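# Close the locker door until it latches, then back away

## Task

Push the locker's door closed far enough that its latch engages. Flinging the door wide open counts as failure, and so does the robot toppling or finishing the job leaning. The door must stay shut without the robot holding it, so the gripper has to release it and the robot must move away before the scene is ended.

## Robot and tools

ROBOT. A Hello Robot Stretch 3 with a single arm: a two-wheeled base (0.33 m long, 0.34 m wide), a lift that rides up a mast, and a telescoping arm that reaches out to the robot's right side. The arm cannot move forward or back, so to shift the gripper in that direction you drive the base. Spins happen about the point between the drive wheels, 0.05 m behind the front edge. With the arm pulled in and the wrist folded, a spin sweeps a circle of radius 0.28 m; an unfolded, level wrist pokes outside that circle.

FRAMES. Base frame: origin on the floor between the drive wheels, x ahead, y to the left, z up. hand_pose is reported in it, located where the closed fingertips meet; with all wrist joints at zero its x axis points up, y points back along the arm toward the mast, z toward the robot's rear. The odometry frame is where the base frame was when the scene began.

execute_actions. Argument actions is a list holding one action, or empty to just read state and images. An action may contain base, joints, or both, plus optional contact_limits; its motions begin together and may finish at different times.
- base: exactly one key. translate_m is a straight drive relative to the current spot, in metres, -1 to 1, positive forward. rotate_rad is an in-place turn relative to the current heading, in radians, -3.2 to 3.2, positive is counter-clockwise seen from above (left). No sideways motion. Relative moves are measured from the base position in the most recent state report.
- joints: a single dictionary keyed by joint name, each value an absolute target (not an offset). lift_m 0 to 1.1 m (arm height on the mast); arm_m 0 to 0.52 m (extension); wrist_yaw_rad -1.345 to 4.42 (0 along the arm, positive swings toward the front, 3.0 folded over the base); wrist_pitch_rad -1.57 to 0.451 (0 level, negative tips fingertips down); wrist_roll_rad -2.911 to 2.911 (0 fingers side by side, level); gripper_m -0.089 to 0.179 (larger is wider; real fingertip gap is about 0.007 less when nearly shut, 0.025 less when wide, zero below 0.007); head_pan_rad -3.953 to 1.73 (0 ahead, positive left, -1.57 looks along the arm); head_tilt_rad -1.53 to 0.419 (negative looks down). Done tolerances: 0.004 for metre joints, 0.02 rad for yaw, roll and head, 0.05 for pitch.
- contact_limits: only arm_m, a motor_effort percentage 1 to 100; the arm stops (contact_stop) once its effort reaches that level (negative when retracting) and keeps that cap until the next action. Too small a value halts it immediately; values above the maximum are trimmed.
- cameras: list of head_camera, nav_camera, wrist_camera or all; omitted/null/all gives every image, [] gives none. Any bad key, name or out-of-range number rejects the call and nothing moves. One action runs at most 15 s. Joints or base left out may still be driving toward an earlier target without showing it.

wait: seconds 0 to 10; commands nothing, returns the same state and images. zoom_image: camera plus region [x0, y0, x1, y1] in pixels from the top-left of that camera's latest full image, at most 504 by 504. finished_scene: scene number; ends the scene permanently and reports success. Replying with no tool call ends everything.

RESULTS. base_status and joint_status tell how each motion ended: done (for the base, the wheels turned the commanded amount even if slipping), off_target (resting short and possibly still pushing), contact_stop, time_out, torque_fault. After the last three the old target is dropped. Arm and lift stop on firm contact and then go slack until commanded again; a slack lift may sink under load or keep pressing. Base, wrist and head have no contact stop and will shove. Wrist servos pushed hard for several seconds cut out for 10 s. on_its_own covers uncommanded parts; its held at is the held target, not the position. If a stop is reported, later calls in that same reply are skipped. motor_effort is percent of maximum, positive toward larger joint values, bracket is the peak; readings carry fixed bias and noise. Positive wheel effort pushes forward. lidar_m: 12 distances in metres from the base origin, 30-degree sectors, first straight ahead then counter-clockwise (4th left, 7th behind, 10th right), '-' nothing seen, scan plane 0.17 m high, range 0.15 to 12 m; the robot's own parts can block sectors 5, 6, 9, 10 when the lift is low. wrist_depth_mm (45 to 1000) and head_depth_mm (280 to 4000, sideways image) are 7x7 grids of median depth from top-left. base_odometry is wheel-based; heading -3.142 to 3.142, left positive; turned_by_wheels and turned_by_imu give turn since last result; base_tilt in degrees, forward and right positive, with a few degrees of fixed bias.

SPEED. Base runs fast (0.30 m/s, 1.9 rad/s) only when stowed: lift_m under 0.30, arm_m under 0.03, wrist_yaw_rad over 2.54; otherwise 0.10 m/s, 0.63 rad/s. Fewer seconds of robot motion is better.

GRIPPER. Grip with a value under the object's width; release by opening at least 0.02 beyond the touching value. Neither reading nor done confirms a hold.

CAUTIONS. Fold or unfold the wrist only with lift_m 0.32 to 0.95, wrist_pitch_rad -0.4, roll near 0; once folded, lift may drop to 0.25. With yaw below -0.4 keep pitch at -0.5 or lower. Pushing on something rigid with the gripper higher than roughly 0.45 m can tip the robot before the contact stop fires, worse with raised limits or a repeated push. Do not drive while hooked on or pressing something fixed; if snagged, reverse the last move in small steps, pull the gripper free if tilted, and lower lift to about 0.2 if still leaning. Close the door gently, never swing it hard open, and let go and back off before ending.

CAMERAS. head_camera and nav_camera ride on the pan/tilt head; wrist_camera is on the gripper. Calibration (K, distortion, T_world_to_cam from base frame, pos_world) is provided and approximately correct.

Each tool is called after "Request:" as name(argument=value, ...), one argument or row to a line, values as JSON.

## Session

Request:
execute_actions(
  actions=[],
)

Scene clock: 0.00 s.
base_odometry: x=+0.000 y=+0.000 heading=+0.000 (m, m, rad; odometry frame)
turned_by_wheels: +0.000 (rad since the last result)
turned_by_imu: +0.000 (rad since the last result)
base_tilt: forward=+1.3 right=-1.0 (deg)
lidar_m: 2.14 2.07 2.39 2.02 1.92 1.82 1.50 1.42 1.48 1.94 2.86 2.93
head_depth_mm: 1926 2889 3464 3454 3518 3401 2265 / 1920 2886 3233 3222 3232 3146 2260 / 1918 2914 2985 3028 2965 2952 2249 / 1913 2705 2759 2827 2787 2784 2279 / 1912 2565 2151 2156 2141 2144 2196 / 1889 2409 2072 2072 2069 2085 2086 / 1880 2300 2218 2229 2236 2229 2027
base_status: not commanded
joint_positions: lift_m=+0.480 arm_m=+0.002 wrist_yaw_rad=+2.810 wrist_pitch_rad=-0.567 wrist_roll_rad=-0.014 gripper_m=+0.037 head_pan_rad=-0.013 head_tilt_rad=-0.018
joint_status: not commanded
motor_effort: left_wheel=+0 right_wheel=+1 lift_m=+42 arm_m=+0 wrist_yaw_rad=+0 wrist_pitch_rad=+5 wrist_roll_rad=+0 gripper_m=+0 head_pan_rad=+0 head_tilt_rad=+2 (%)
hand_pose: x=+0.0448 y=+0.0452 z=+0.4612 quat_wxyz=(+0.307, +0.697, +0.086, +0.642) (m; base frame)
wrist_depth_mm: - - - - - - - / - - - - - - - / - - - - - - - / 895 906 893 924 897 905 883 / 776 - 768 772 787 766 756 / 673 665 - 666 672 666 670 / 592 598 - 596 583 590 589
pictures: head_camera (sideways: a quarter turn clockwise sets it upright), nav_camera (sideways: a quarter turn counterclockwise sets it upright), wrist_camera
Images, in order (width x height): head_camera 896x504, nav_camera 672x504, wrist_camera 644x364.

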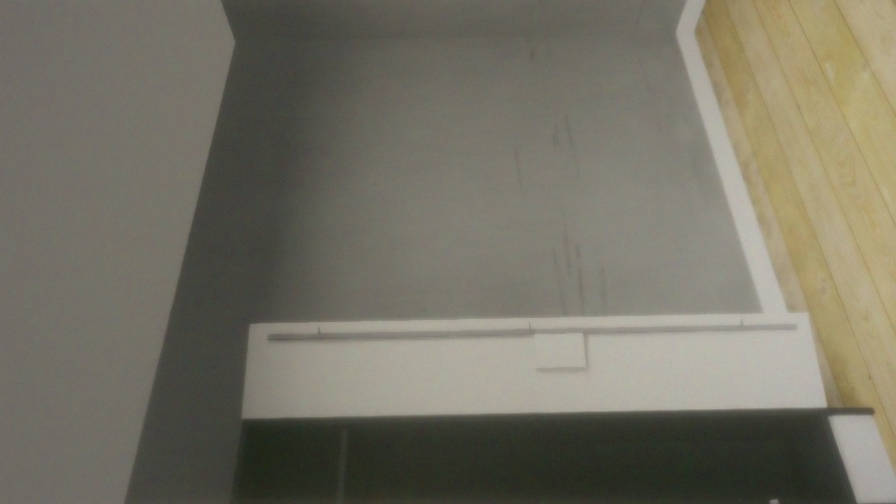

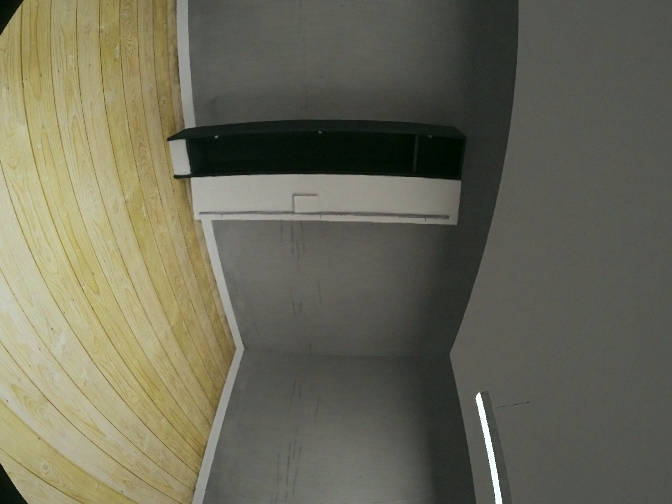

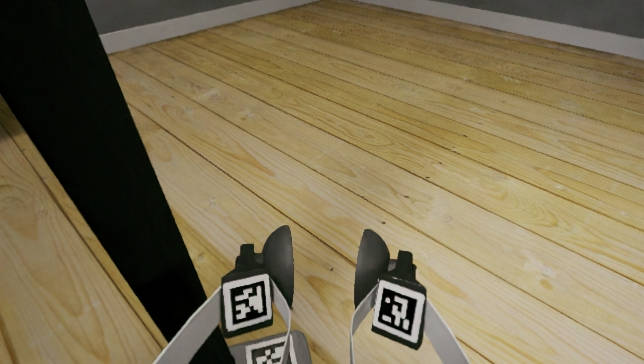

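Request:
execute_actions(
  actions=[
    {"joints": {"head_pan_rad": 0.25, "head_tilt_rad": -0.3}},
  ],
)

Scene clock: 0.83 s.
base_odometry: x=+0.000 y=+0.000 heading=+0.000 (m, m, rad; odometry frame)
turned_by_wheels: +0.000 (rad since the last result)
turned_by_imu: +0.000 (rad since the last result)
base_tilt: forward=+1.4 right=-0.9 (deg)
lidar_m: 2.14 2.07 2.39 2.02 1.93 1.82 1.51 1.41 1.48 1.95 2.86 2.93
head_depth_mm: 2440 2549 2706 2896 2839 2010 1560 / 2330 2439 2620 2745 2790 2025 1569 / 1897 1964 2089 2226 2354 2021 1560 / 1914 2010 2139 2249 2358 2035 1571 / 2043 2172 2273 2432 2488 2051 1580 / 2041 2136 2233 2352 2481 2051 1589 / 1984 2073 2170 2273 2408 2082 1589
base_status: not commanded
joint_positions: lift_m=+0.480 arm_m=+0.002 wrist_yaw_rad=+2.810 wrist_pitch_rad=-0.567 wrist_roll_rad=-0.014 gripper_m=+0.037 head_pan_rad=+0.243 head_tilt_rad=-0.296
joint_status: all done
motor_effort: left_wheel=-1(0) right_wheel=+0(0) lift_m=+42(42) arm_m=+0(0) wrist_yaw_rad=-1(0) wrist_pitch_rad=+5(5) wrist_roll_rad=+0(0) gripper_m=+1(0) head_pan_rad=+4(28) head_tilt_rad=-2(19) (%)
hand_pose: x=+0.0448 y=+0.0452 z=+0.4612 quat_wxyz=(+0.307, +0.697, +0.086, +0.642) (m; base frame)
wrist_depth_mm: - - - - - - - / - - - - - - - / - - - - - - - / 865 937 912 903 900 908 911 / 751 - 757 770 760 775 764 / 664 660 - 673 658 667 684 / 588 578 - 585 561 582 587
pictures: head_camera (sideways: a quarter turn clockwise sets it upright), nav_camera (sideways: a quarter turn counterclockwise sets it upright), wrist_camera
camera_calibration (this result's frames):
head_camera: T_world_to_cam=[[-0.251496, -0.0695102, -0.965359, 1.27821], [-0.259837, 0.965651, -0.00183834, 0.0125686], [0.932327, 0.250374, -0.260918, 0.292866], [0, 0, 0, 1]] pos_world=[0.0516831, 0.0033858, 1.31037]
nav_camera: T_world_to_cam=[[0.299223, 0.0748414, 0.951244, -1.20252], [0.235825, -0.971793, 0.00227712, 0.0445294], [0.924582, 0.223646, -0.308432, 0.354476], [0, 0, 0, 1]] pos_world=[0.0215775, 0.0539945, 1.25312]
wrist_camera: T_world_to_cam=[[0.962393, -0.271515, 0.00892494, -0.0360759], [-0.170914, -0.630692, -0.756978, 0.428105], [0.21116, 0.726985, -0.653379, 0.417972], [0, 0, 0, 1]] pos_world=[0.0196296, -0.0436515, 0.597482]
Images, in order (width x height): head_camera 896x504, nav_camera 672x504, wrist_camera 644x364.

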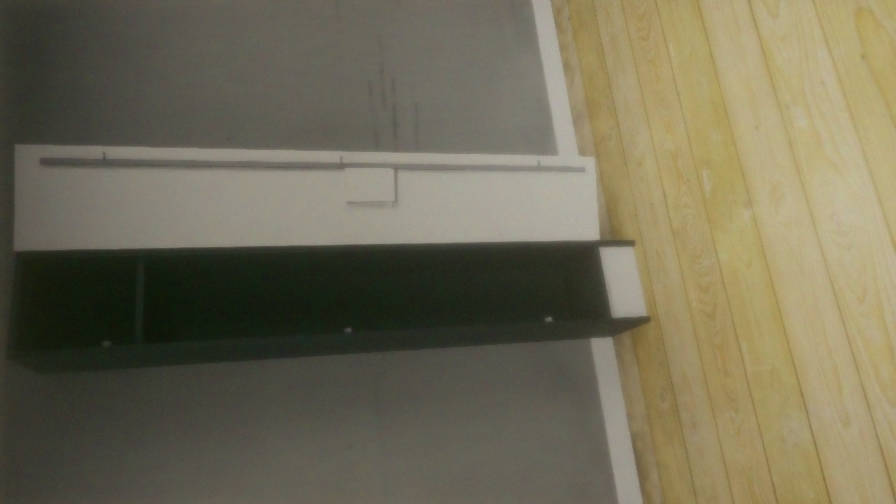

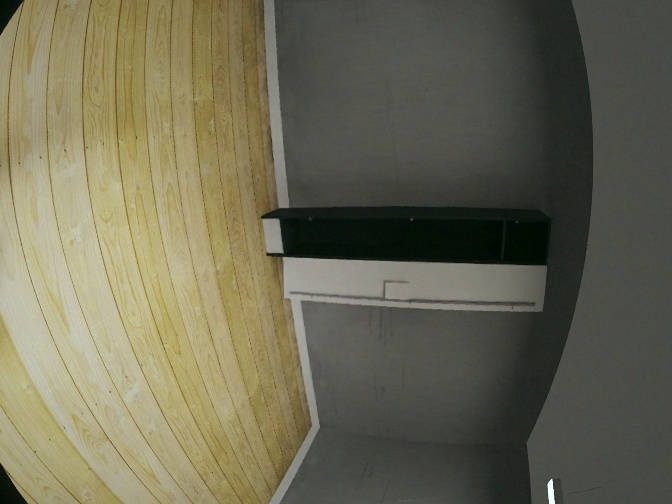

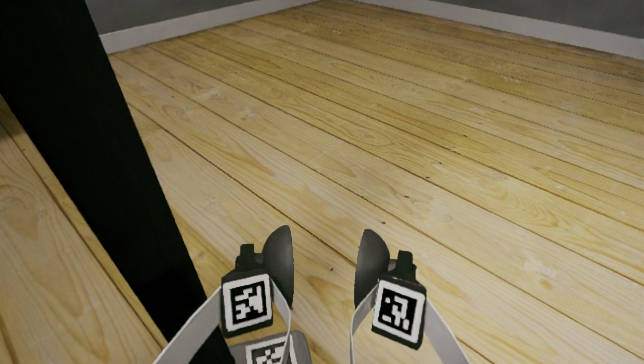

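Request:
execute_actions(
  actions=[
    {"base": {"rotate_rad": -0.136}, "joints": {"lift_m": 0.28, "wrist_pitch_rad": -0.4, "wrist_yaw_rad": 2.95, "head_pan_rad": 0.45, "head_tilt_rad": -0.5, "gripper_m": 0.0}},
  ],
  cameras=[],
)

Request:
execute_actions(
  actions=[
    {"base": {"translate_m": 1.0}},
  ],
  cameras=["head_camera", "nav_camera"],
)

Scene clock: 4.57 s.
base_odometry: x=+0.000 y=+0.000 heading=-0.136 (m, m, rad; odometry frame)
turned_by_wheels: -0.136 (rad since the last result)
turned_by_imu: -0.134 (rad since the last result)
base_tilt: forward=+1.4 right=-0.9 (deg)
lidar_m: 2.18 2.08 2.34 2.14 1.92 1.92 1.59 1.41 1.45 1.75 2.86 2.88
head_depth_mm: 2247 2431 2696 2874 2067 1621 1328 / 1835 2011 2546 2568 2064 1620 1330 / 1812 1962 2143 2391 2075 1627 1334 / 2030 2188 2380 2496 2089 1630 1347 / 1969 2136 2331 2547 2101 1643 1341 / 1964 2108 2330 2494 2095 1637 1338 / 1911 2067 2255 2457 2116 1634 1347
base_status: done
joint_positions: lift_m=+0.281 arm_m=+0.002 wrist_yaw_rad=+2.948 wrist_pitch_rad=-0.420 wrist_roll_rad=-0.014 gripper_m=+0.000 head_pan_rad=+0.443 head_tilt_rad=-0.494
joint_status: all done
motor_effort: left_wheel=+2(5) right_wheel=-2(5) lift_m=+16(33) arm_m=+0(0) wrist_yaw_rad=+3(4) wrist_pitch_rad=+9(8) wrist_roll_rad=+0(1) gripper_m=-2(87) head_pan_rad=+4(24) head_tilt_rad=-3(22) (%)
hand_pose: x=+0.0219 y=+0.0730 z=+0.2929 quat_wxyz=(+0.213, +0.698, +0.082, +0.679) (m; base frame)
wrist_depth_mm: - - - - - - - / - - - - - - - / - - - - - - - / 745 740 756 773 789 773 783 / 610 609 615 642 619 624 618 / 509 509 526 - 512 519 521 / 447 - - - 437 446 442
pictures: none
No camera images: the call's "cameras" was empty. Leave "cameras" out to get every camera's image.

Scene clock: 9.57 s.
base_odometry: x=+0.991 y=-0.135 heading=-0.136 (m, m, rad; odometry frame)
turned_by_wheels: +0.000 (rad since the last result)
turned_by_imu: +0.003 (rad since the last result)
base_tilt: forward=+1.3 right=-1.0 (deg)
lidar_m: 1.75 1.24 1.28 1.91 2.58 2.21 2.43 2.20 2.21 2.46 2.21 2.22
head_depth_mm: 1490 1630 1781 1991 2058 1606 1330 / 1447 1574 1739 1932 2069 1609 1331 / 1408 1525 1668 1848 1987 1613 1327 / 1048 1138 1242 1381 1510 1627 1339 / 1023 1108 1195 1338 1492 1644 1339 / 1016 1103 1227 1583 1719 1590 1341 / 1236 1354 1462 1610 1680 1593 1343
base_status: done
joint_positions: lift_m=+0.281 arm_m=+0.002 wrist_yaw_rad=+2.948 wrist_pitch_rad=-0.420 wrist_roll_rad=-0.014 gripper_m=+0.000 head_pan_rad=+0.443 head_tilt_rad=-0.495
joint_status: not commanded
motor_effort: left_wheel=+1(9) right_wheel=-2(4) lift_m=+17(17) arm_m=+0(0) wrist_yaw_rad=+1(2) wrist_pitch_rad=+9(9) wrist_roll_rad=+0(0) gripper_m=-3(3) head_pan_rad=+4(3) head_tilt_rad=-2(2) (%)
hand_pose: x=+0.0218 y=+0.0731 z=+0.2930 quat_wxyz=(+0.213, +0.698, +0.082, +0.679) (m; base frame)
wrist_depth_mm: - - - - - - - / - - - - - - - / - - - - - - - / 771 756 752 776 787 771 802 / 601 611 610 656 625 635 623 / 509 506 - - 518 524 524 / 447 - - - 438 447 446
pictures: head_camera (sideways: a quarter turn clockwise sets it upright), nav_camera (sideways: a quarter turn counterclockwise sets it upright)
camera_calibration (this result's frames):
head_camera: T_world_to_cam=[[-0.4002, -0.197646, -0.894861, 1.1871], [-0.446691, 0.894685, 0.00216253, 0.00849976], [0.800192, 0.400592, -0.446339, 0.534978], [0, 0, 0, 1]] pos_world=[0.0507871, 0.0127115, 1.30105]
nav_camera: T_world_to_cam=[[0.442548, 0.210767, 0.871624, -1.0995], [0.4249, -0.905235, 0.00316089, 0.0422262], [0.78969, 0.368954, -0.490165, 0.591791], [0, 0, 0, 1]] pos_world=[0.00130764, 0.0516192, 1.24829]
Images, in order (width x height): head_camera 896x504, nav_camera 672x504.

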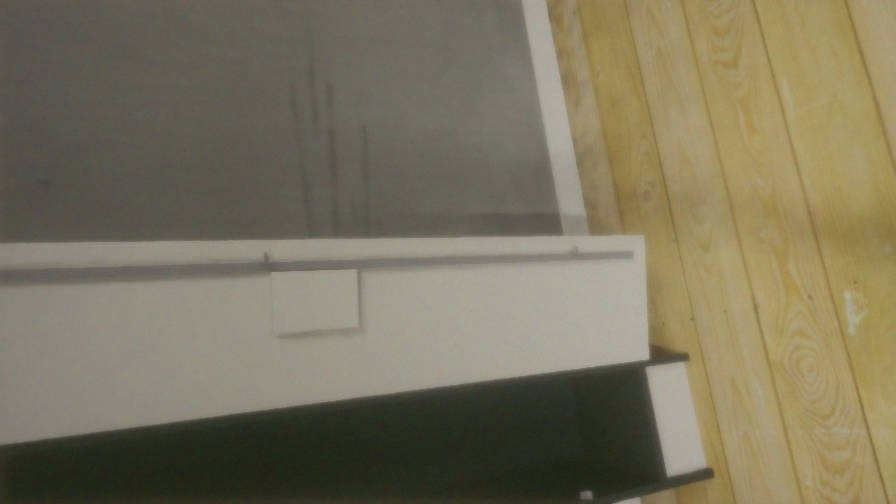

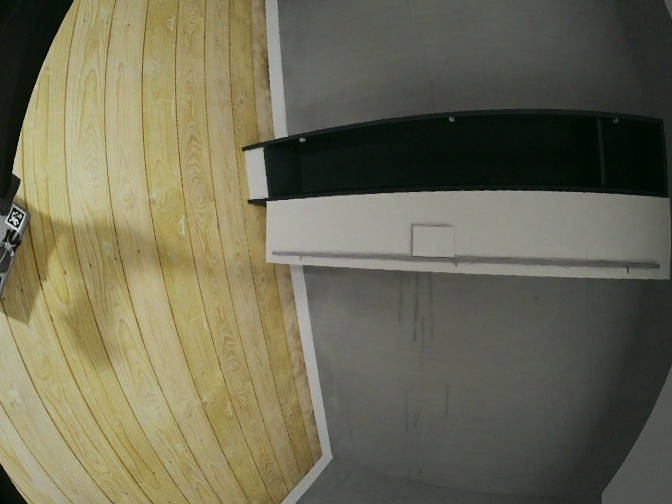

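Request:
execute_actions(
  actions=[
    {"base": {"translate_m": 0.94}, "joints": {"head_pan_rad": -1.1, "head_tilt_rad": -0.9}},
  ],
  cameras=[],
)

Request:
execute_actions(
  actions=[
    {"base": {"rotate_rad": 2.286}},
  ],
  cameras=["head_camera", "nav_camera"],
)

Scene clock: 14.93 s.
base_odometry: x=+1.922 y=-0.263 heading=-0.136 (m, m, rad; odometry frame)
turned_by_wheels: +0.000 (rad since the last result)
turned_by_imu: +0.003 (rad since the last result)
base_tilt: forward=+1.3 right=-0.9 (deg)
lidar_m: 0.96 0.86 0.55 0.60 2.02 3.06 3.23 2.92 2.83 1.78 1.60 1.53
head_depth_mm: 1579 1851 2028 1688 1444 1260 1125 / 1533 1799 1996 1692 1445 1261 1121 / 1493 1750 1973 1674 1444 1265 1159 / 1463 1695 1929 1683 1458 1272 1128 / 1433 1640 1927 1691 1452 1274 1126 / 1394 1612 1869 1716 1462 1277 1135 / 1363 1561 1844 1708 1469 1281 1141
base_status: done
joint_positions: lift_m=+0.281 arm_m=+0.002 wrist_yaw_rad=+2.949 wrist_pitch_rad=-0.419 wrist_roll_rad=-0.014 gripper_m=+0.000 head_pan_rad=-1.093 head_tilt_rad=-0.889
joint_status: all done
motor_effort: left_wheel=+1(7) right_wheel=-1(5) lift_m=+17(17) arm_m=+0(0) wrist_yaw_rad=+2(2) wrist_pitch_rad=+9(9) wrist_roll_rad=+0(1) gripper_m=-3(3) head_pan_rad=-3(49) head_tilt_rad=-4(32) (%)
hand_pose: x=+0.0218 y=+0.0731 z=+0.2931 quat_wxyz=(+0.213, +0.698, +0.082, +0.679) (m; base frame)
wrist_depth_mm: - - - 662 809 718 639 / - - - 700 882 761 657 / - - - 916 911 817 688 / 767 773 776 780 762 791 707 / 603 598 616 645 613 626 633 / 504 509 - - 516 520 515 / 455 - - - 433 437 449
pictures: none
No camera images: the call's "cameras" was empty. Leave "cameras" out to get every camera's image.

Scene clock: 17.57 s.
base_odometry: x=+1.922 y=-0.263 heading=+2.150 (m, m, rad; odometry frame)
turned_by_wheels: +2.286 (rad since the last result)
turned_by_imu: +2.241 (rad since the last result)
base_tilt: forward=+1.3 right=-1.0 (deg)
lidar_m: 3.18 3.04 3.04 2.92 2.26 1.65 1.60 1.22 0.89 0.86 0.55 0.76
head_depth_mm: 733 833 963 1144 1371 1261 1123 / 770 881 1030 1236 1410 1266 1122 / 810 929 1096 1342 1444 1270 1160 / 804 924 1094 909 1183 1265 1128 / 478 556 697 899 1276 1272 1133 / 535 621 816 1387 1434 1275 1131 / 601 1025 1220 1412 1457 1276 1140
base_status: done
joint_positions: lift_m=+0.281 arm_m=+0.002 wrist_yaw_rad=+2.949 wrist_pitch_rad=-0.419 wrist_roll_rad=-0.014 gripper_m=+0.000 head_pan_rad=-1.093 head_tilt_rad=-0.889
joint_status: not commanded
motor_effort: left_wheel=-1(7) right_wheel=+3(10) lift_m=+17(17) arm_m=+0(0) wrist_yaw_rad=+2(2) wrist_pitch_rad=+9(9) wrist_roll_rad=+1(1) gripper_m=-2(3) head_pan_rad=-3(4) head_tilt_rad=-5(5) (%)
hand_pose: x=+0.0218 y=+0.0731 z=+0.2931 quat_wxyz=(+0.213, +0.698, +0.082, +0.679) (m; base frame)
wrist_depth_mm: - - - - - - - / - - - - - - - / - - - - - - - / 777 746 741 757 769 768 797 / 606 608 615 634 620 622 626 / 512 509 - - 507 523 524 / 453 - - - 440 449 454
pictures: head_camera (sideways: a quarter turn clockwise sets it upright), nav_camera (sideways: a quarter turn counterclockwise sets it upright)
camera_calibration (this result's frames):
head_camera: T_world_to_cam=[[-0.353642, 0.668288, -0.654468, 0.873445], [0.879872, 0.475112, 0.00970515, -0.00940887], [0.317431, -0.572416, -0.756027, 0.94079], [0, 0, 0, 1]] pos_world=[0.0185291, -0.0407189, 1.283]
nav_camera: T_world_to_cam=[[0.362557, -0.699228, 0.616143, -0.766017], [-0.889369, -0.457167, 0.00451788, 0.0484786], [0.278521, -0.549617, -0.787621, 0.981832], [0, 0, 0, 1]] pos_world=[0.0473794, 0.0261739, 1.24507]
Images, in order (width x height): head_camera 896x504, nav_camera 672x504.

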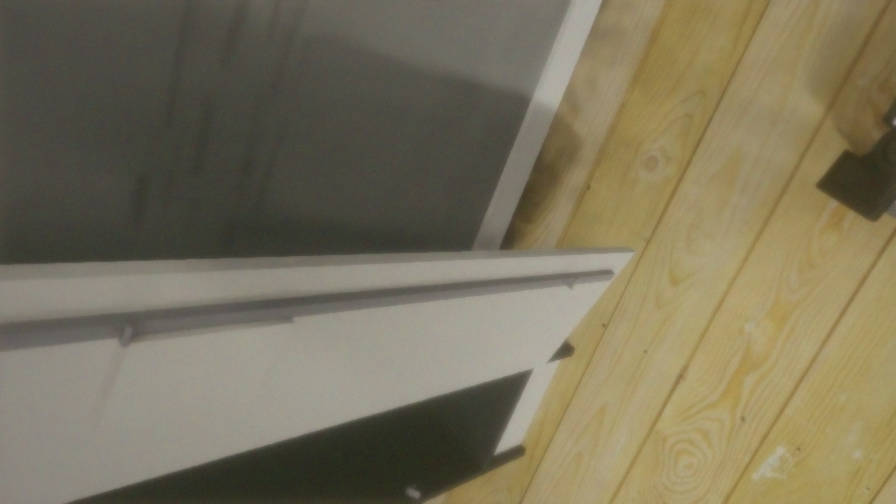

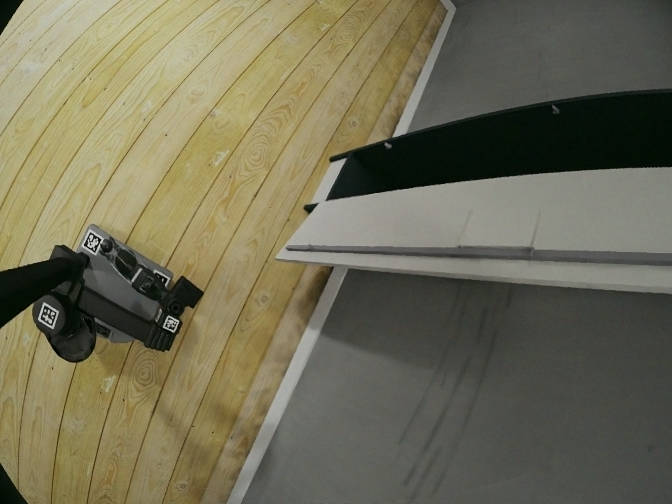

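Request:
execute_actions(
  actions=[
    {"joints": {"lift_m": 0.35, "arm_m": 0.1}},
  ],
  cameras=[],
)

Request:
execute_actions(
  actions=[
    {"joints": {"wrist_yaw_rad": 0.9, "arm_m": 0.2}},
  ],
)

Scene clock: 20.17 s.
base_odometry: x=+1.922 y=-0.263 heading=+2.150 (m, m, rad; odometry frame)
turned_by_wheels: +0.000 (rad since the last result)
turned_by_imu: +0.000 (rad since the last result)
base_tilt: forward=+1.3 right=-1.0 (deg)
lidar_m: 3.18 3.05 3.05 2.91 2.25 1.66 1.60 1.22 0.89 0.86 0.55 0.77
head_depth_mm: 734 834 965 1149 1370 1258 1161 / 770 883 1028 1242 1416 1261 1087 / 811 931 1097 1343 1456 1275 1144 / 803 924 1090 910 1185 1270 1134 / 477 557 699 903 1265 1280 1126 / 536 620 816 1382 1431 1277 1132 / 601 1025 1221 1407 1463 1284 1129
base_status: not commanded
joint_positions: lift_m=+0.349 arm_m=+0.100 wrist_yaw_rad=+2.949 wrist_pitch_rad=-0.419 wrist_roll_rad=-0.014 gripper_m=+0.000 head_pan_rad=-1.093 head_tilt_rad=-0.889
joint_status: all done
motor_effort: left_wheel=-2(1) right_wheel=+3(2) lift_m=+64(66) arm_m=+3(3) wrist_yaw_rad=+2(2) wrist_pitch_rad=+9(9) wrist_roll_rad=+0(1) gripper_m=-3(1) head_pan_rad=-4(4) head_tilt_rad=-5(4) (%)
hand_pose: x=+0.0218 y=-0.0245 z=+0.3617 quat_wxyz=(+0.213, +0.698, +0.082, +0.679) (m; base frame)
wrist_depth_mm: - - - - - - - / - - - - - - - / - - - - - - - / 879 881 900 910 899 920 918 / 717 693 720 763 723 741 722 / 591 614 - - 602 607 600 / 522 - - - 517 517 520
pictures: none
No camera images: the call's "cameras" was empty. Leave "cameras" out to get every camera's image.

Scene clock: 22.20 s.
base_odometry: x=+1.922 y=-0.263 heading=+2.150 (m, m, rad; odometry frame)
turned_by_wheels: +0.000 (rad since the last result)
turned_by_imu: +0.000 (rad since the last result)
base_tilt: forward=+1.3 right=-0.9 (deg)
lidar_m: 3.19 3.05 3.04 2.92 2.26 1.65 1.60 1.22 0.89 0.86 0.55 0.77
head_depth_mm: 733 833 967 1149 1369 1310 1149 / 768 883 1028 1237 1416 1236 1121 / 808 932 1099 1340 1450 1258 1132 / 800 922 1094 915 1185 1272 1130 / 479 556 700 900 1263 1277 1135 / 535 621 818 1378 1425 1279 1134 / 600 1031 1220 1412 1465 1279 1138
base_status: not commanded
joint_positions: lift_m=+0.349 arm_m=+0.200 wrist_yaw_rad=+0.902 wrist_pitch_rad=-0.419 wrist_roll_rad=-0.014 gripper_m=+0.000 head_pan_rad=-1.093 head_tilt_rad=-0.889
joint_status: all done
motor_effort: left_wheel=-2(3) right_wheel=+2(3) lift_m=+64(64) arm_m=+3(3) wrist_yaw_rad=-2(4) wrist_pitch_rad=+9(9) wrist_roll_rad=+1(1) gripper_m=-1(1) head_pan_rad=-3(3) head_tilt_rad=-4(5) (%)
hand_pose: x=+0.1545 y=-0.4837 z=+0.3617 quat_wxyz=(+0.691, +0.433, -0.553, +0.172) (m; base frame)
wrist_depth_mm: - - 225 538 532 412 337 / - - 245 597 551 426 349 / - - 270 628 595 446 360 / 889 896 607 698 636 471 383 / 712 714 661 721 631 499 393 / 583 587 590 - 597 509 411 / 503 503 507 498 504 506 417
pictures: head_camera (sideways: a quarter turn clockwise sets it upright), nav_camera (sideways: a quarter turn counterclockwise sets it upright), wrist_camera
camera_calibration (this result's frames):
head_camera: T_world_to_cam=[[-0.353642, 0.668288, -0.654468, 0.873445], [0.879872, 0.475112, 0.00970515, -0.00940887], [0.317431, -0.572416, -0.756027, 0.94079], [0, 0, 0, 1]] pos_world=[0.0185291, -0.0407189, 1.283]
nav_camera: T_world_to_cam=[[0.362557, -0.699228, 0.616143, -0.766017], [-0.889369, -0.457167, 0.00451788, 0.0484786], [0.278521, -0.549617, -0.787621, 0.981832], [0, 0, 0, 1]] pos_world=[0.0473794, 0.0261739, 1.24507]
wrist_camera: T_world_to_cam=[[-0.576037, -0.817244, 0.0171147, -0.313517], [-0.44565, 0.296428, -0.844705, 0.560509], [0.685257, -0.494209, -0.534959, 0.00751939], [0, 0, 0, 1]] pos_world=[0.0640411, -0.418654, 0.482853]
Images, in order (width x height): head_camera 896x504, nav_camera 672x504, wrist_camera 644x364.

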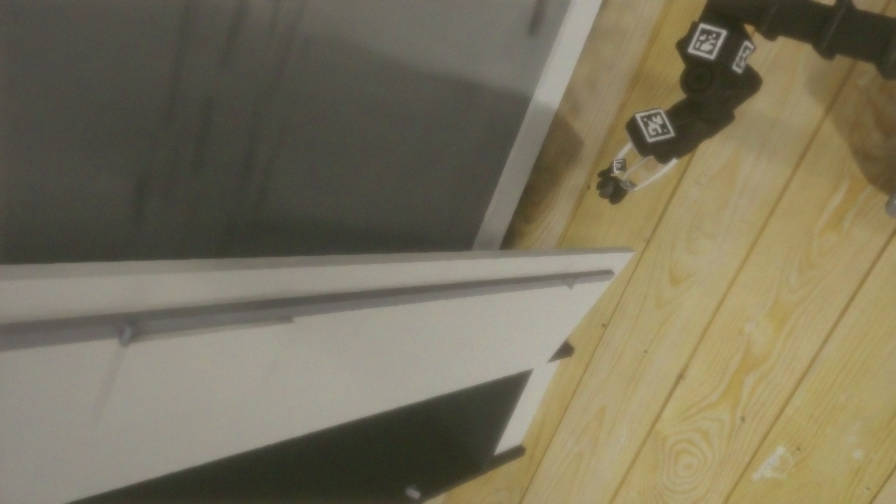

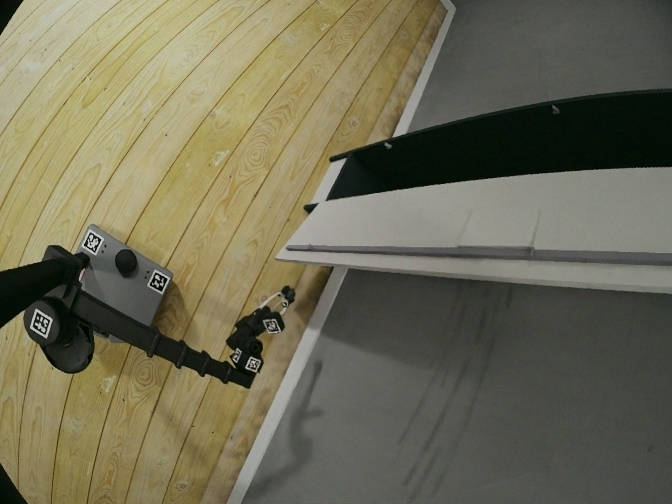

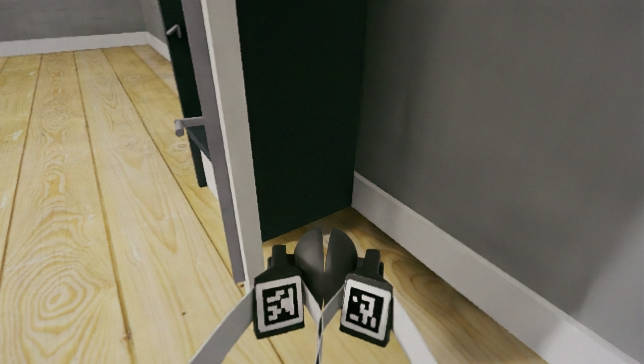

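Request:
execute_actions(
  actions=[
    {"joints": {"wrist_yaw_rad": 1.45, "arm_m": 0.46}},
  ],
  cameras=["head_camera", "wrist_camera"],
)

Scene clock: 25.73 s.
base_odometry: x=+1.922 y=-0.263 heading=+2.150 (m, m, rad; odometry frame)
turned_by_wheels: +0.000 (rad since the last result)
turned_by_imu: -0.001 (rad since the last result)
base_tilt: forward=+1.3 right=-0.9 (deg)
lidar_m: 3.19 3.03 3.05 2.92 2.26 1.66 1.60 1.22 0.89 0.86 0.55 0.77
head_depth_mm: 733 831 966 1142 1379 1282 1141 / 766 876 1028 1235 1413 1272 1121 / 810 931 1094 1346 1433 1274 1126 / 801 924 1092 913 1179 1265 1126 / 478 556 699 898 1267 1278 1134 / 535 619 814 1383 1436 1273 1138 / 600 1025 1216 1415 1475 1274 1136
base_status: not commanded
joint_positions: lift_m=+0.349 arm_m=+0.460 wrist_yaw_rad=+1.448 wrist_pitch_rad=-0.419 wrist_roll_rad=-0.014 gripper_m=+0.000 head_pan_rad=-1.093 head_tilt_rad=-0.889
joint_status: all done
motor_effort: left_wheel=-2(2) right_wheel=+3(2) lift_m=+64(65) arm_m=+3(5) wrist_yaw_rad=+2(3) wrist_pitch_rad=+9(9) wrist_roll_rad=+0(0) gripper_m=-3(2) head_pan_rad=-3(4) head_tilt_rad=-5(4) (%)
hand_pose: x=+0.2012 y=-0.6321 z=+0.3617 quat_wxyz=(+0.619, +0.566, -0.416, +0.352) (m; base frame)
wrist_depth_mm: 173 221 354 422 439 386 269 / 185 226 362 467 478 399 269 / - 231 378 503 511 396 270 / 848 234 390 560 556 398 274 / 699 256 408 622 606 394 274 / 591 301 387 - 582 397 274 / 507 493 485 502 508 400 275
pictures: head_camera (sideways: a quarter turn clockwise sets it upright), wrist_camera
camera_calibration (this result's frames):
head_camera: T_world_to_cam=[[-0.353642, 0.668288, -0.654468, 0.873445], [0.879872, 0.475112, 0.00970515, -0.00940887], [0.317431, -0.572416, -0.756027, 0.94079], [0, 0, 0, 1]] pos_world=[0.0185291, -0.0407189, 1.283]
wrist_camera: T_world_to_cam=[[-0.0680023, -0.997538, 0.0171147, -0.624133], [-0.534782, 0.0219635, -0.844705, 0.469741], [0.84225, -0.0665945, -0.534959, 0.140906], [0, 0, 0, 1]] pos_world=[0.0900881, -0.62353, 0.482853]
Images, in order (width x height): head_camera 896x504, wrist_camera 644x364.

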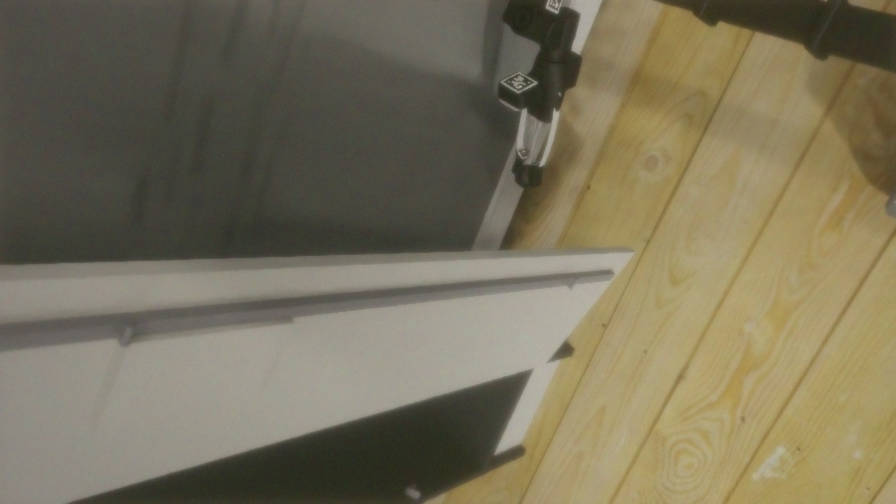

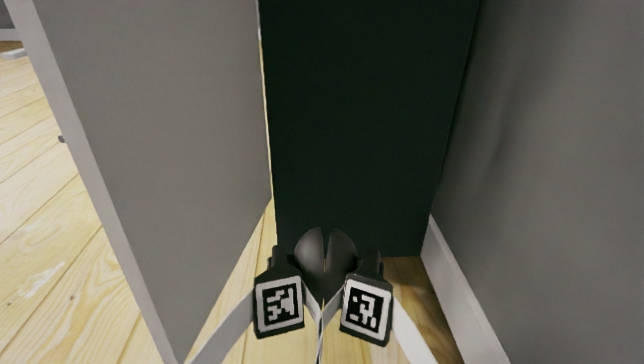

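Request:
execute_actions(
  actions=[
    {"base": {"translate_m": 0.18}, "joints": {"wrist_yaw_rad": 1.62}},
  ],
  cameras=["head_camera", "wrist_camera"],
)

Scene clock: 28.83 s.
base_odometry: x=+1.824 y=-0.112 heading=+2.150 (m, m, rad; odometry frame)
turned_by_wheels: +0.000 (rad since the last result)
turned_by_imu: -0.001 (rad since the last result)
base_tilt: forward=+1.3 right=-1.0 (deg)
lidar_m: 2.99 2.87 3.04 2.92 2.51 1.84 1.78 1.22 0.89 0.49 0.50 0.80
head_depth_mm: 390 480 965 1158 1385 1285 1138 / 414 468 543 707 1374 1261 1125 / 453 498 583 739 938 1247 1124 / 491 563 686 854 1129 1266 1125 / 540 643 1156 1398 1371 1268 1127 / 897 1014 1128 1315 1427 1277 1130 / 804 879 1029 1703 1473 1286 1136
base_status: done
joint_positions: lift_m=+0.349 arm_m=+0.460 wrist_yaw_rad=+1.618 wrist_pitch_rad=-0.419 wrist_roll_rad=-0.014 gripper_m=+0.000 head_pan_rad=-1.093 head_tilt_rad=-0.889
joint_status: all done
motor_effort: left_wheel=-2(3) right_wheel=+3(8) lift_m=+64(64) arm_m=+3(3) wrist_yaw_rad=+3(3) wrist_pitch_rad=+9(9) wrist_roll_rad=+0(1) gripper_m=-3(3) head_pan_rad=-3(3) head_tilt_rad=-4(4) (%)
hand_pose: x=+0.2026 y=-0.5942 z=+0.3617 quat_wxyz=(+0.587, +0.599, -0.367, +0.403) (m; base frame)
wrist_depth_mm: 98 117 166 262 261 253 247 / 101 121 173 281 283 273 264 / 104 125 182 305 307 295 282 / 107 130 193 333 337 323 313 / 108 134 205 366 370 356 340 / 112 139 200 - 409 399 342 / 116 145 235 487 467 432 335
pictures: head_camera (sideways: a quarter turn clockwise sets it upright), wrist_camera
camera_calibration (this result's frames):
head_camera: T_world_to_cam=[[-0.353642, 0.668288, -0.654468, 0.873445], [0.879872, 0.475112, 0.00970515, -0.00940887], [0.317431, -0.572416, -0.756027, 0.94079], [0, 0, 0, 1]] pos_world=[0.0185291, -0.0407189, 1.283]
wrist_camera: T_world_to_cam=[[0.101044, -0.994735, 0.0171147, -0.618825], [-0.530837, -0.0684554, -0.844705, 0.415161], [0.841429, 0.0762676, -0.534959, 0.227259], [0, 0, 0, 1]] pos_world=[0.0916893, -0.604479, 0.482853]
Images, in order (width x height): head_camera 896x504, wrist_camera 644x364.

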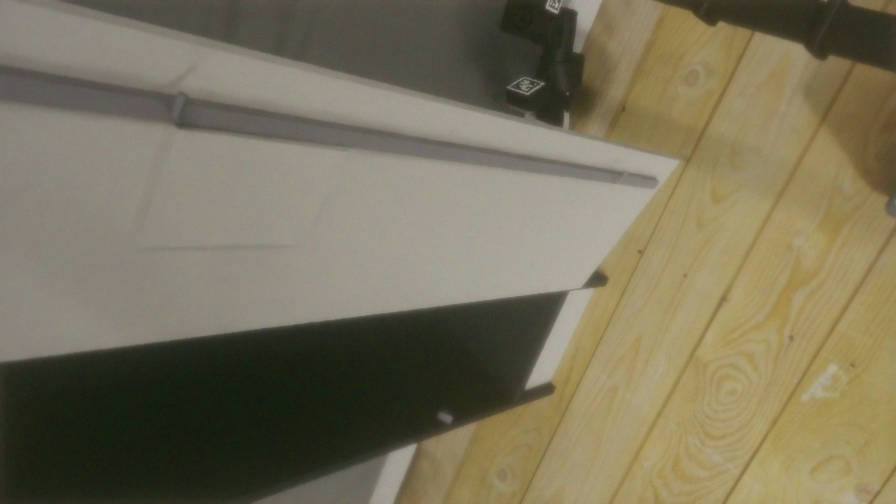

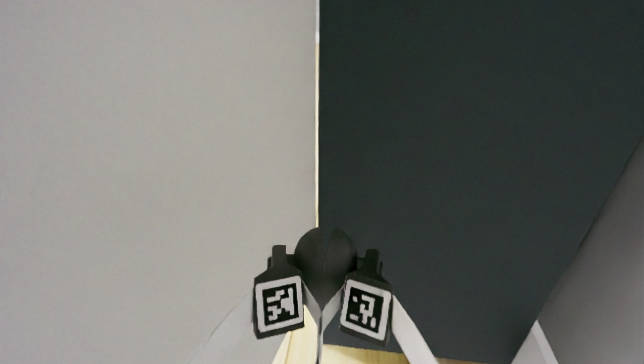

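Request:
execute_actions(
  actions=[
    {"base": {"translate_m": 0.05}, "joints": {"arm_m": 0.27}},
  ],
  cameras=["head_camera", "wrist_camera"],
)

Scene clock: 31.60 s.
base_odometry: x=+1.796 y=-0.070 heading=+2.150 (m, m, rad; odometry frame)
turned_by_wheels: +0.000 (rad since the last result)
turned_by_imu: -0.001 (rad since the last result)
base_tilt: forward=+1.4 right=-1.0 (deg)
lidar_m: 2.96 2.83 3.03 2.92 2.58 1.90 1.83 1.22 0.89 0.86 0.56 0.52
head_depth_mm: 733 833 968 1150 1374 1235 1142 / 770 880 1029 1236 1412 1235 1127 / 754 876 1061 1329 1460 1244 1126 / 609 701 829 1013 1358 1259 1133 / 524 596 695 835 1047 1279 1128 / 485 549 632 745 907 1231 1133 / 453 531 600 671 1380 1275 1136
base_status: done
joint_positions: lift_m=+0.349 arm_m=+0.270 wrist_yaw_rad=+1.618 wrist_pitch_rad=-0.421 wrist_roll_rad=-0.014 gripper_m=+0.000 head_pan_rad=-1.093 head_tilt_rad=-0.889
joint_status: all done
motor_effort: left_wheel=-1(13) right_wheel=+3(27) lift_m=+63(64) arm_m=-3(6) wrist_yaw_rad=+3(58) wrist_pitch_rad=+9(13) wrist_roll_rad=+0(1) gripper_m=-2(7) head_pan_rad=-3(4) head_tilt_rad=-4(5) (%)
hand_pose: x=+0.2024 y=-0.4048 z=+0.3613 quat_wxyz=(+0.587, +0.600, -0.366, +0.403) (m; base frame)
wrist_depth_mm: - - 335 284 249 222 205 / - - - 315 266 235 222 / - - - 333 290 252 241 / 867 881 848 370 312 272 259 / 717 724 686 390 341 296 285 / 585 589 588 - 365 330 321 / 505 518 506 502 503 376 357
pictures: head_camera (sideways: a quarter turn clockwise sets it upright), wrist_camera
camera_calibration (this result's frames):
head_camera: T_world_to_cam=[[-0.35364, 0.668289, -0.654468, 0.873444], [0.879873, 0.475109, 0.00970516, -0.00940889], [0.31743, -0.572417, -0.756027, 0.94079], [0, 0, 0, 1]] pos_world=[0.018529, -0.0407189, 1.283]
wrist_camera: T_world_to_cam=[[0.10188, -0.994651, 0.0170203, -0.430488], [-0.532248, -0.0689557, -0.843775, 0.427459], [0.840436, 0.076905, -0.536427, 0.213809], [0, 0, 0, 1]] pos_world=[0.0916801, -0.415153, 0.482699]
Images, in order (width x height): head_camera 896x504, wrist_camera 644x364.

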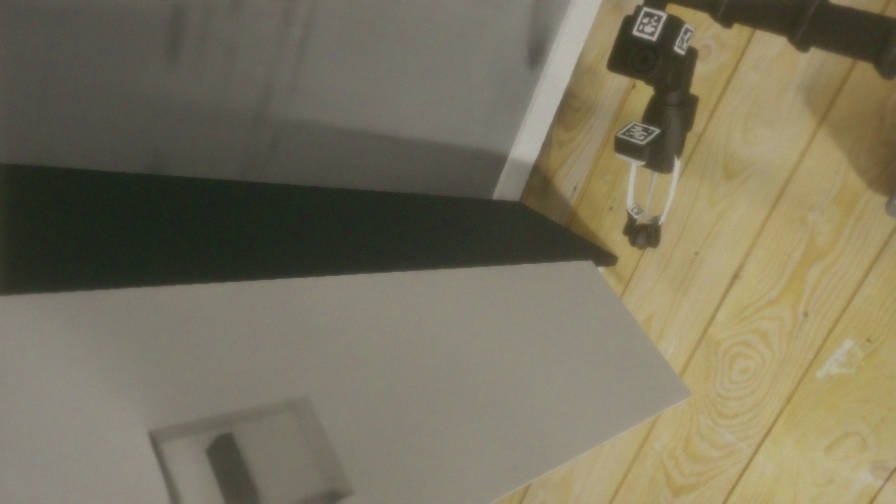

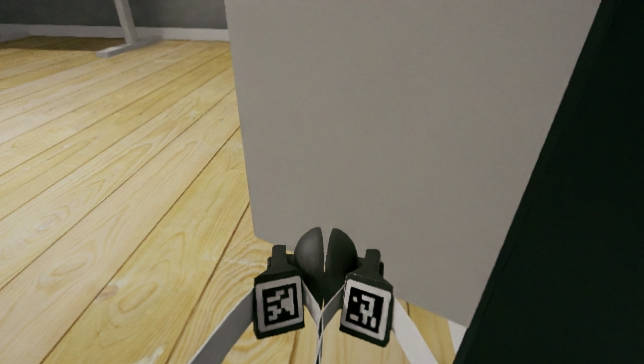

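Request:
execute_actions(
  actions=[],
)

Scene clock: 31.63 s.
base_odometry: x=+1.796 y=-0.070 heading=+2.150 (m, m, rad; odometry frame)
turned_by_wheels: +0.000 (rad since the last result)
turned_by_imu: +0.000 (rad since the last result)
base_tilt: forward=+1.3 right=-1.0 (deg)
lidar_m: 2.96 2.83 3.03 2.92 2.58 1.89 1.83 1.22 0.89 0.86 0.56 0.53
head_depth_mm: 731 832 969 1151 1366 1240 1143 / 766 882 1029 1242 1417 1244 1121 / 753 877 1059 1322 1449 1247 1125 / 610 704 829 1013 1349 1269 1132 / 523 597 698 838 1053 1278 1132 / 485 552 633 746 913 1233 1139 / 455 532 605 673 1379 1274 1137
base_status: done
joint_positions: lift_m=+0.349 arm_m=+0.270 wrist_yaw_rad=+1.618 wrist_pitch_rad=-0.421 wrist_roll_rad=-0.014 gripper_m=+0.000 head_pan_rad=-1.093 head_tilt_rad=-0.889
joint_status: all done
motor_effort: left_wheel=-2(13) right_wheel=+2(27) lift_m=+63(64) arm_m=-3(6) wrist_yaw_rad=+1(58) wrist_pitch_rad=+9(13) wrist_roll_rad=+1(1) gripper_m=-3(7) head_pan_rad=-4(4) head_tilt_rad=-4(5) (%)
hand_pose: x=+0.2024 y=-0.4048 z=+0.3613 quat_wxyz=(+0.587, +0.600, -0.366, +0.403) (m; base frame)
wrist_depth_mm: - - - 289 252 223 206 / - - - 310 270 236 222 / - - - 339 292 256 239 / 874 889 835 375 311 271 259 / 713 716 692 401 339 299 286 / 587 590 597 - 363 331 317 / 498 516 514 498 497 376 357
pictures: head_camera (sideways: a quarter turn clockwise sets it upright), nav_camera (sideways: a quarter turn counterclockwise sets it upright), wrist_camera
camera_calibration (this result's frames):
head_camera: T_world_to_cam=[[-0.35364, 0.668289, -0.654468, 0.873444], [0.879873, 0.475109, 0.00970516, -0.00940888], [0.31743, -0.572417, -0.756027, 0.94079], [0, 0, 0, 1]] pos_world=[0.018529, -0.0407189, 1.283]
nav_camera: T_world_to_cam=[[0.362556, -0.699229, 0.616143, -0.766017], [-0.889371, -0.457165, 0.00451789, 0.0484786], [0.27852, -0.549618, -0.787621, 0.981832], [0, 0, 0, 1]] pos_world=[0.0473795, 0.0261738, 1.24507]
wrist_camera: T_world_to_cam=[[0.10188, -0.994651, 0.0170203, -0.430488], [-0.532248, -0.0689556, -0.843775, 0.427459], [0.840436, 0.0769049, -0.536427, 0.213809], [0, 0, 0, 1]] pos_world=[0.0916801, -0.415153, 0.482699]
Images, in order (width x height): head_camera 896x504, nav_camera 672x504, wrist_camera 644x364.

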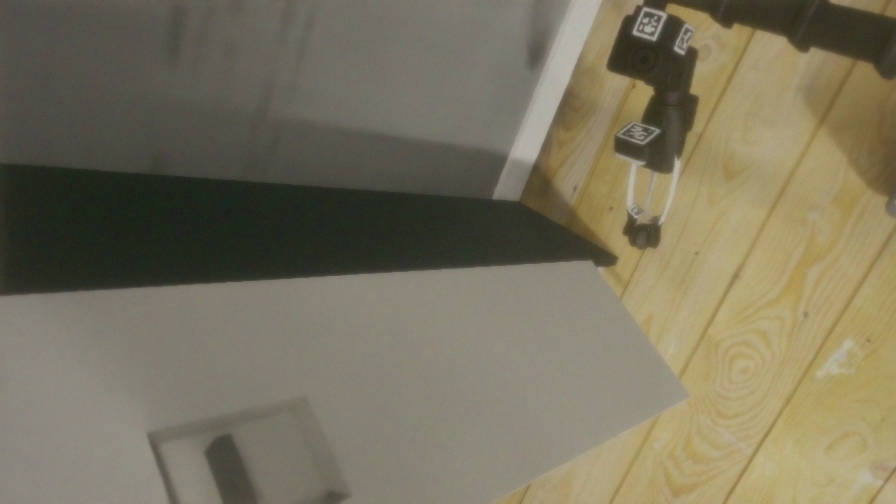

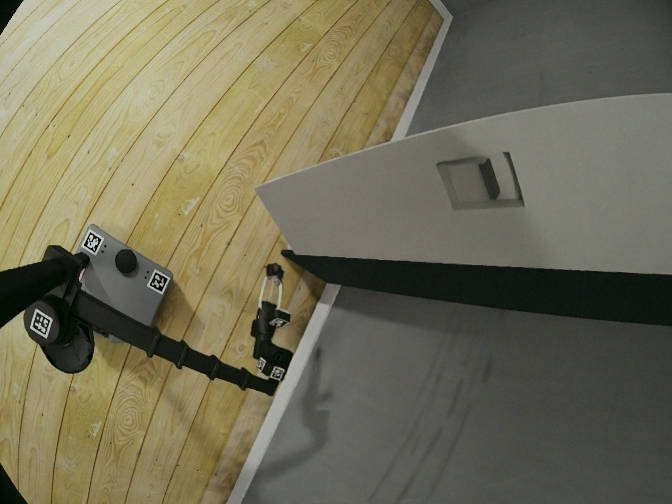

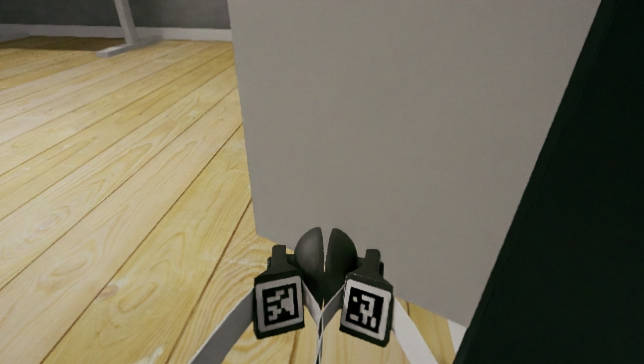

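Request:
execute_actions(
  actions=[
    {"base": {"translate_m": 0.58}, "joints": {"arm_m": 0.01, "wrist_yaw_rad": 0.0, "wrist_pitch_rad": 0.0, "lift_m": 0.3, "head_pan_rad": -1.5}},
  ],
)

Scene clock: 38.90 s.
base_odometry: x=+1.479 y=+0.415 heading=+2.150 (m, m, rad; odometry frame)
turned_by_wheels: +0.000 (rad since the last result)
turned_by_imu: +0.000 (rad since the last result)
base_tilt: forward=+1.3 right=-1.0 (deg)
lidar_m: 2.37 2.31 3.01 2.91 3.04 2.50 2.41 1.22 0.53 0.46 0.90 1.23
head_depth_mm: 404 481 572 722 1385 1263 1127 / 393 498 587 692 929 1245 1144 / 385 446 550 665 879 1246 - / 395 464 572 814 1393 1256 1129 / 762 885 1057 1314 1454 1265 1132 / 768 893 1071 1327 1454 1274 1133 / 774 901 1088 1352 1462 1276 1133
base_status: done
joint_positions: lift_m=+0.301 arm_m=+0.010 wrist_yaw_rad=-0.002 wrist_pitch_rad=-0.023 wrist_roll_rad=-0.014 gripper_m=+0.000 head_pan_rad=-1.493 head_tilt_rad=-0.889
joint_status: all done
motor_effort: left_wheel=-2(4) right_wheel=+2(15) lift_m=+17(54) arm_m=-2(2) wrist_yaw_rad=+1(36) wrist_pitch_rad=+10(10) wrist_roll_rad=+1(0) gripper_m=-2(5) head_pan_rad=-4(33) head_tilt_rad=-5(5) (%)
hand_pose: x=-0.0219 y=-0.4109 z=+0.4095 quat_wxyz=(+0.712, +0.008, -0.702, -0.009) (m; base frame)
wrist_depth_mm: 595 589 565 200 212 229 247 / 607 602 580 204 218 234 256 / 627 626 594 210 224 241 265 / 625 624 608 215 233 252 275 / 671 668 629 219 239 260 586 / 674 661 661 - 250 268 589 / 675 659 651 234 257 276 605
pictures: head_camera (sideways: a quarter turn clockwise sets it upright), nav_camera (sideways: a quarter turn counterclockwise sets it upright), wrist_camera
camera_calibration (this result's frames):
head_camera: T_world_to_cam=[[-0.0657049, 0.753229, -0.654468, 0.871688], [0.995405, 0.0952627, 0.00970515, -0.0101136], [0.0696566, -0.650823, -0.756027, 0.942301], [0, 0, 0, 1]] pos_world=[0.00170378, -0.042346, 1.283]
nav_camera: T_world_to_cam=[[0.0618775, -0.7852, 0.616143, -0.764183], [-0.997171, -0.0750367, 0.00451788, 0.0491362], [0.0426859, -0.614679, -0.787621, 0.983271], [0, 0, 0, 1]] pos_world=[0.0543111, 0.00804706, 1.24507]
wrist_camera: T_world_to_cam=[[-0.998439, -0.0419841, 0.0368422, -0.0553062], [-0.0433308, 0.165939, -0.985184, 0.513466], [0.0352485, -0.985242, -0.167499, -0.176477], [0, 0, 0, 1]] pos_world=[-0.0267504, -0.261398, 0.478336]
Images, in order (width x height): head_camera 896x504, nav_camera 672x504, wrist_camera 644x364.

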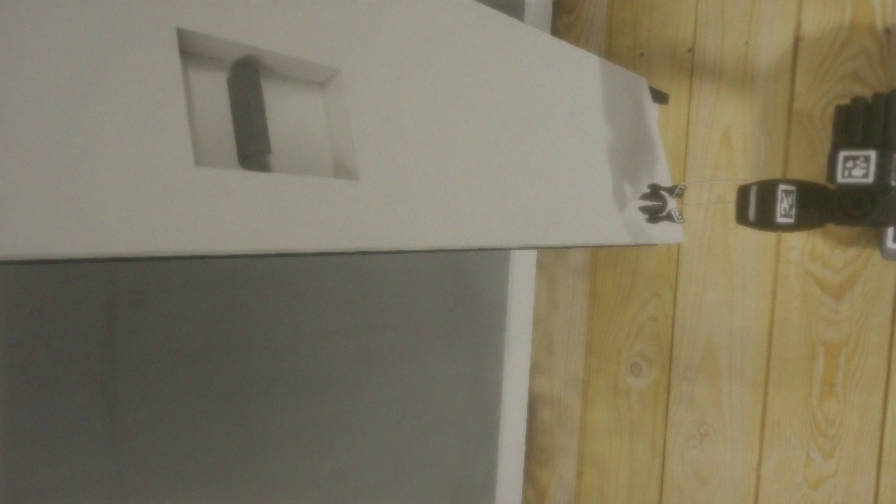

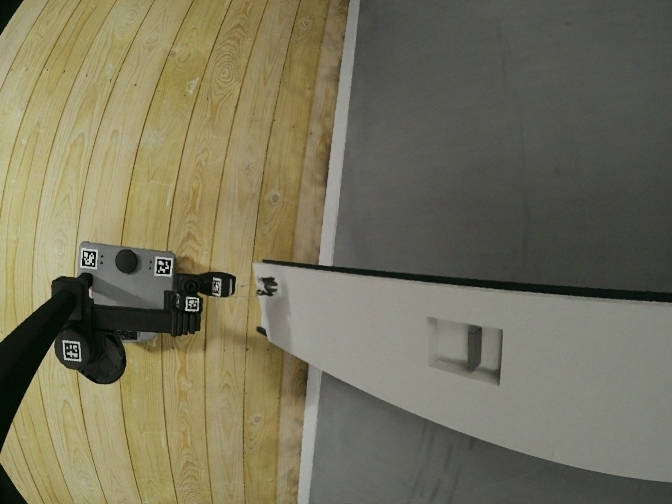

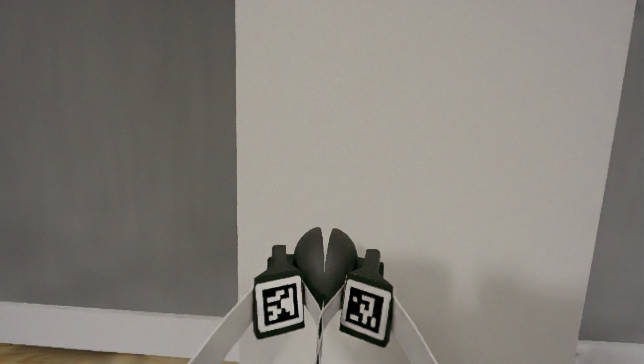

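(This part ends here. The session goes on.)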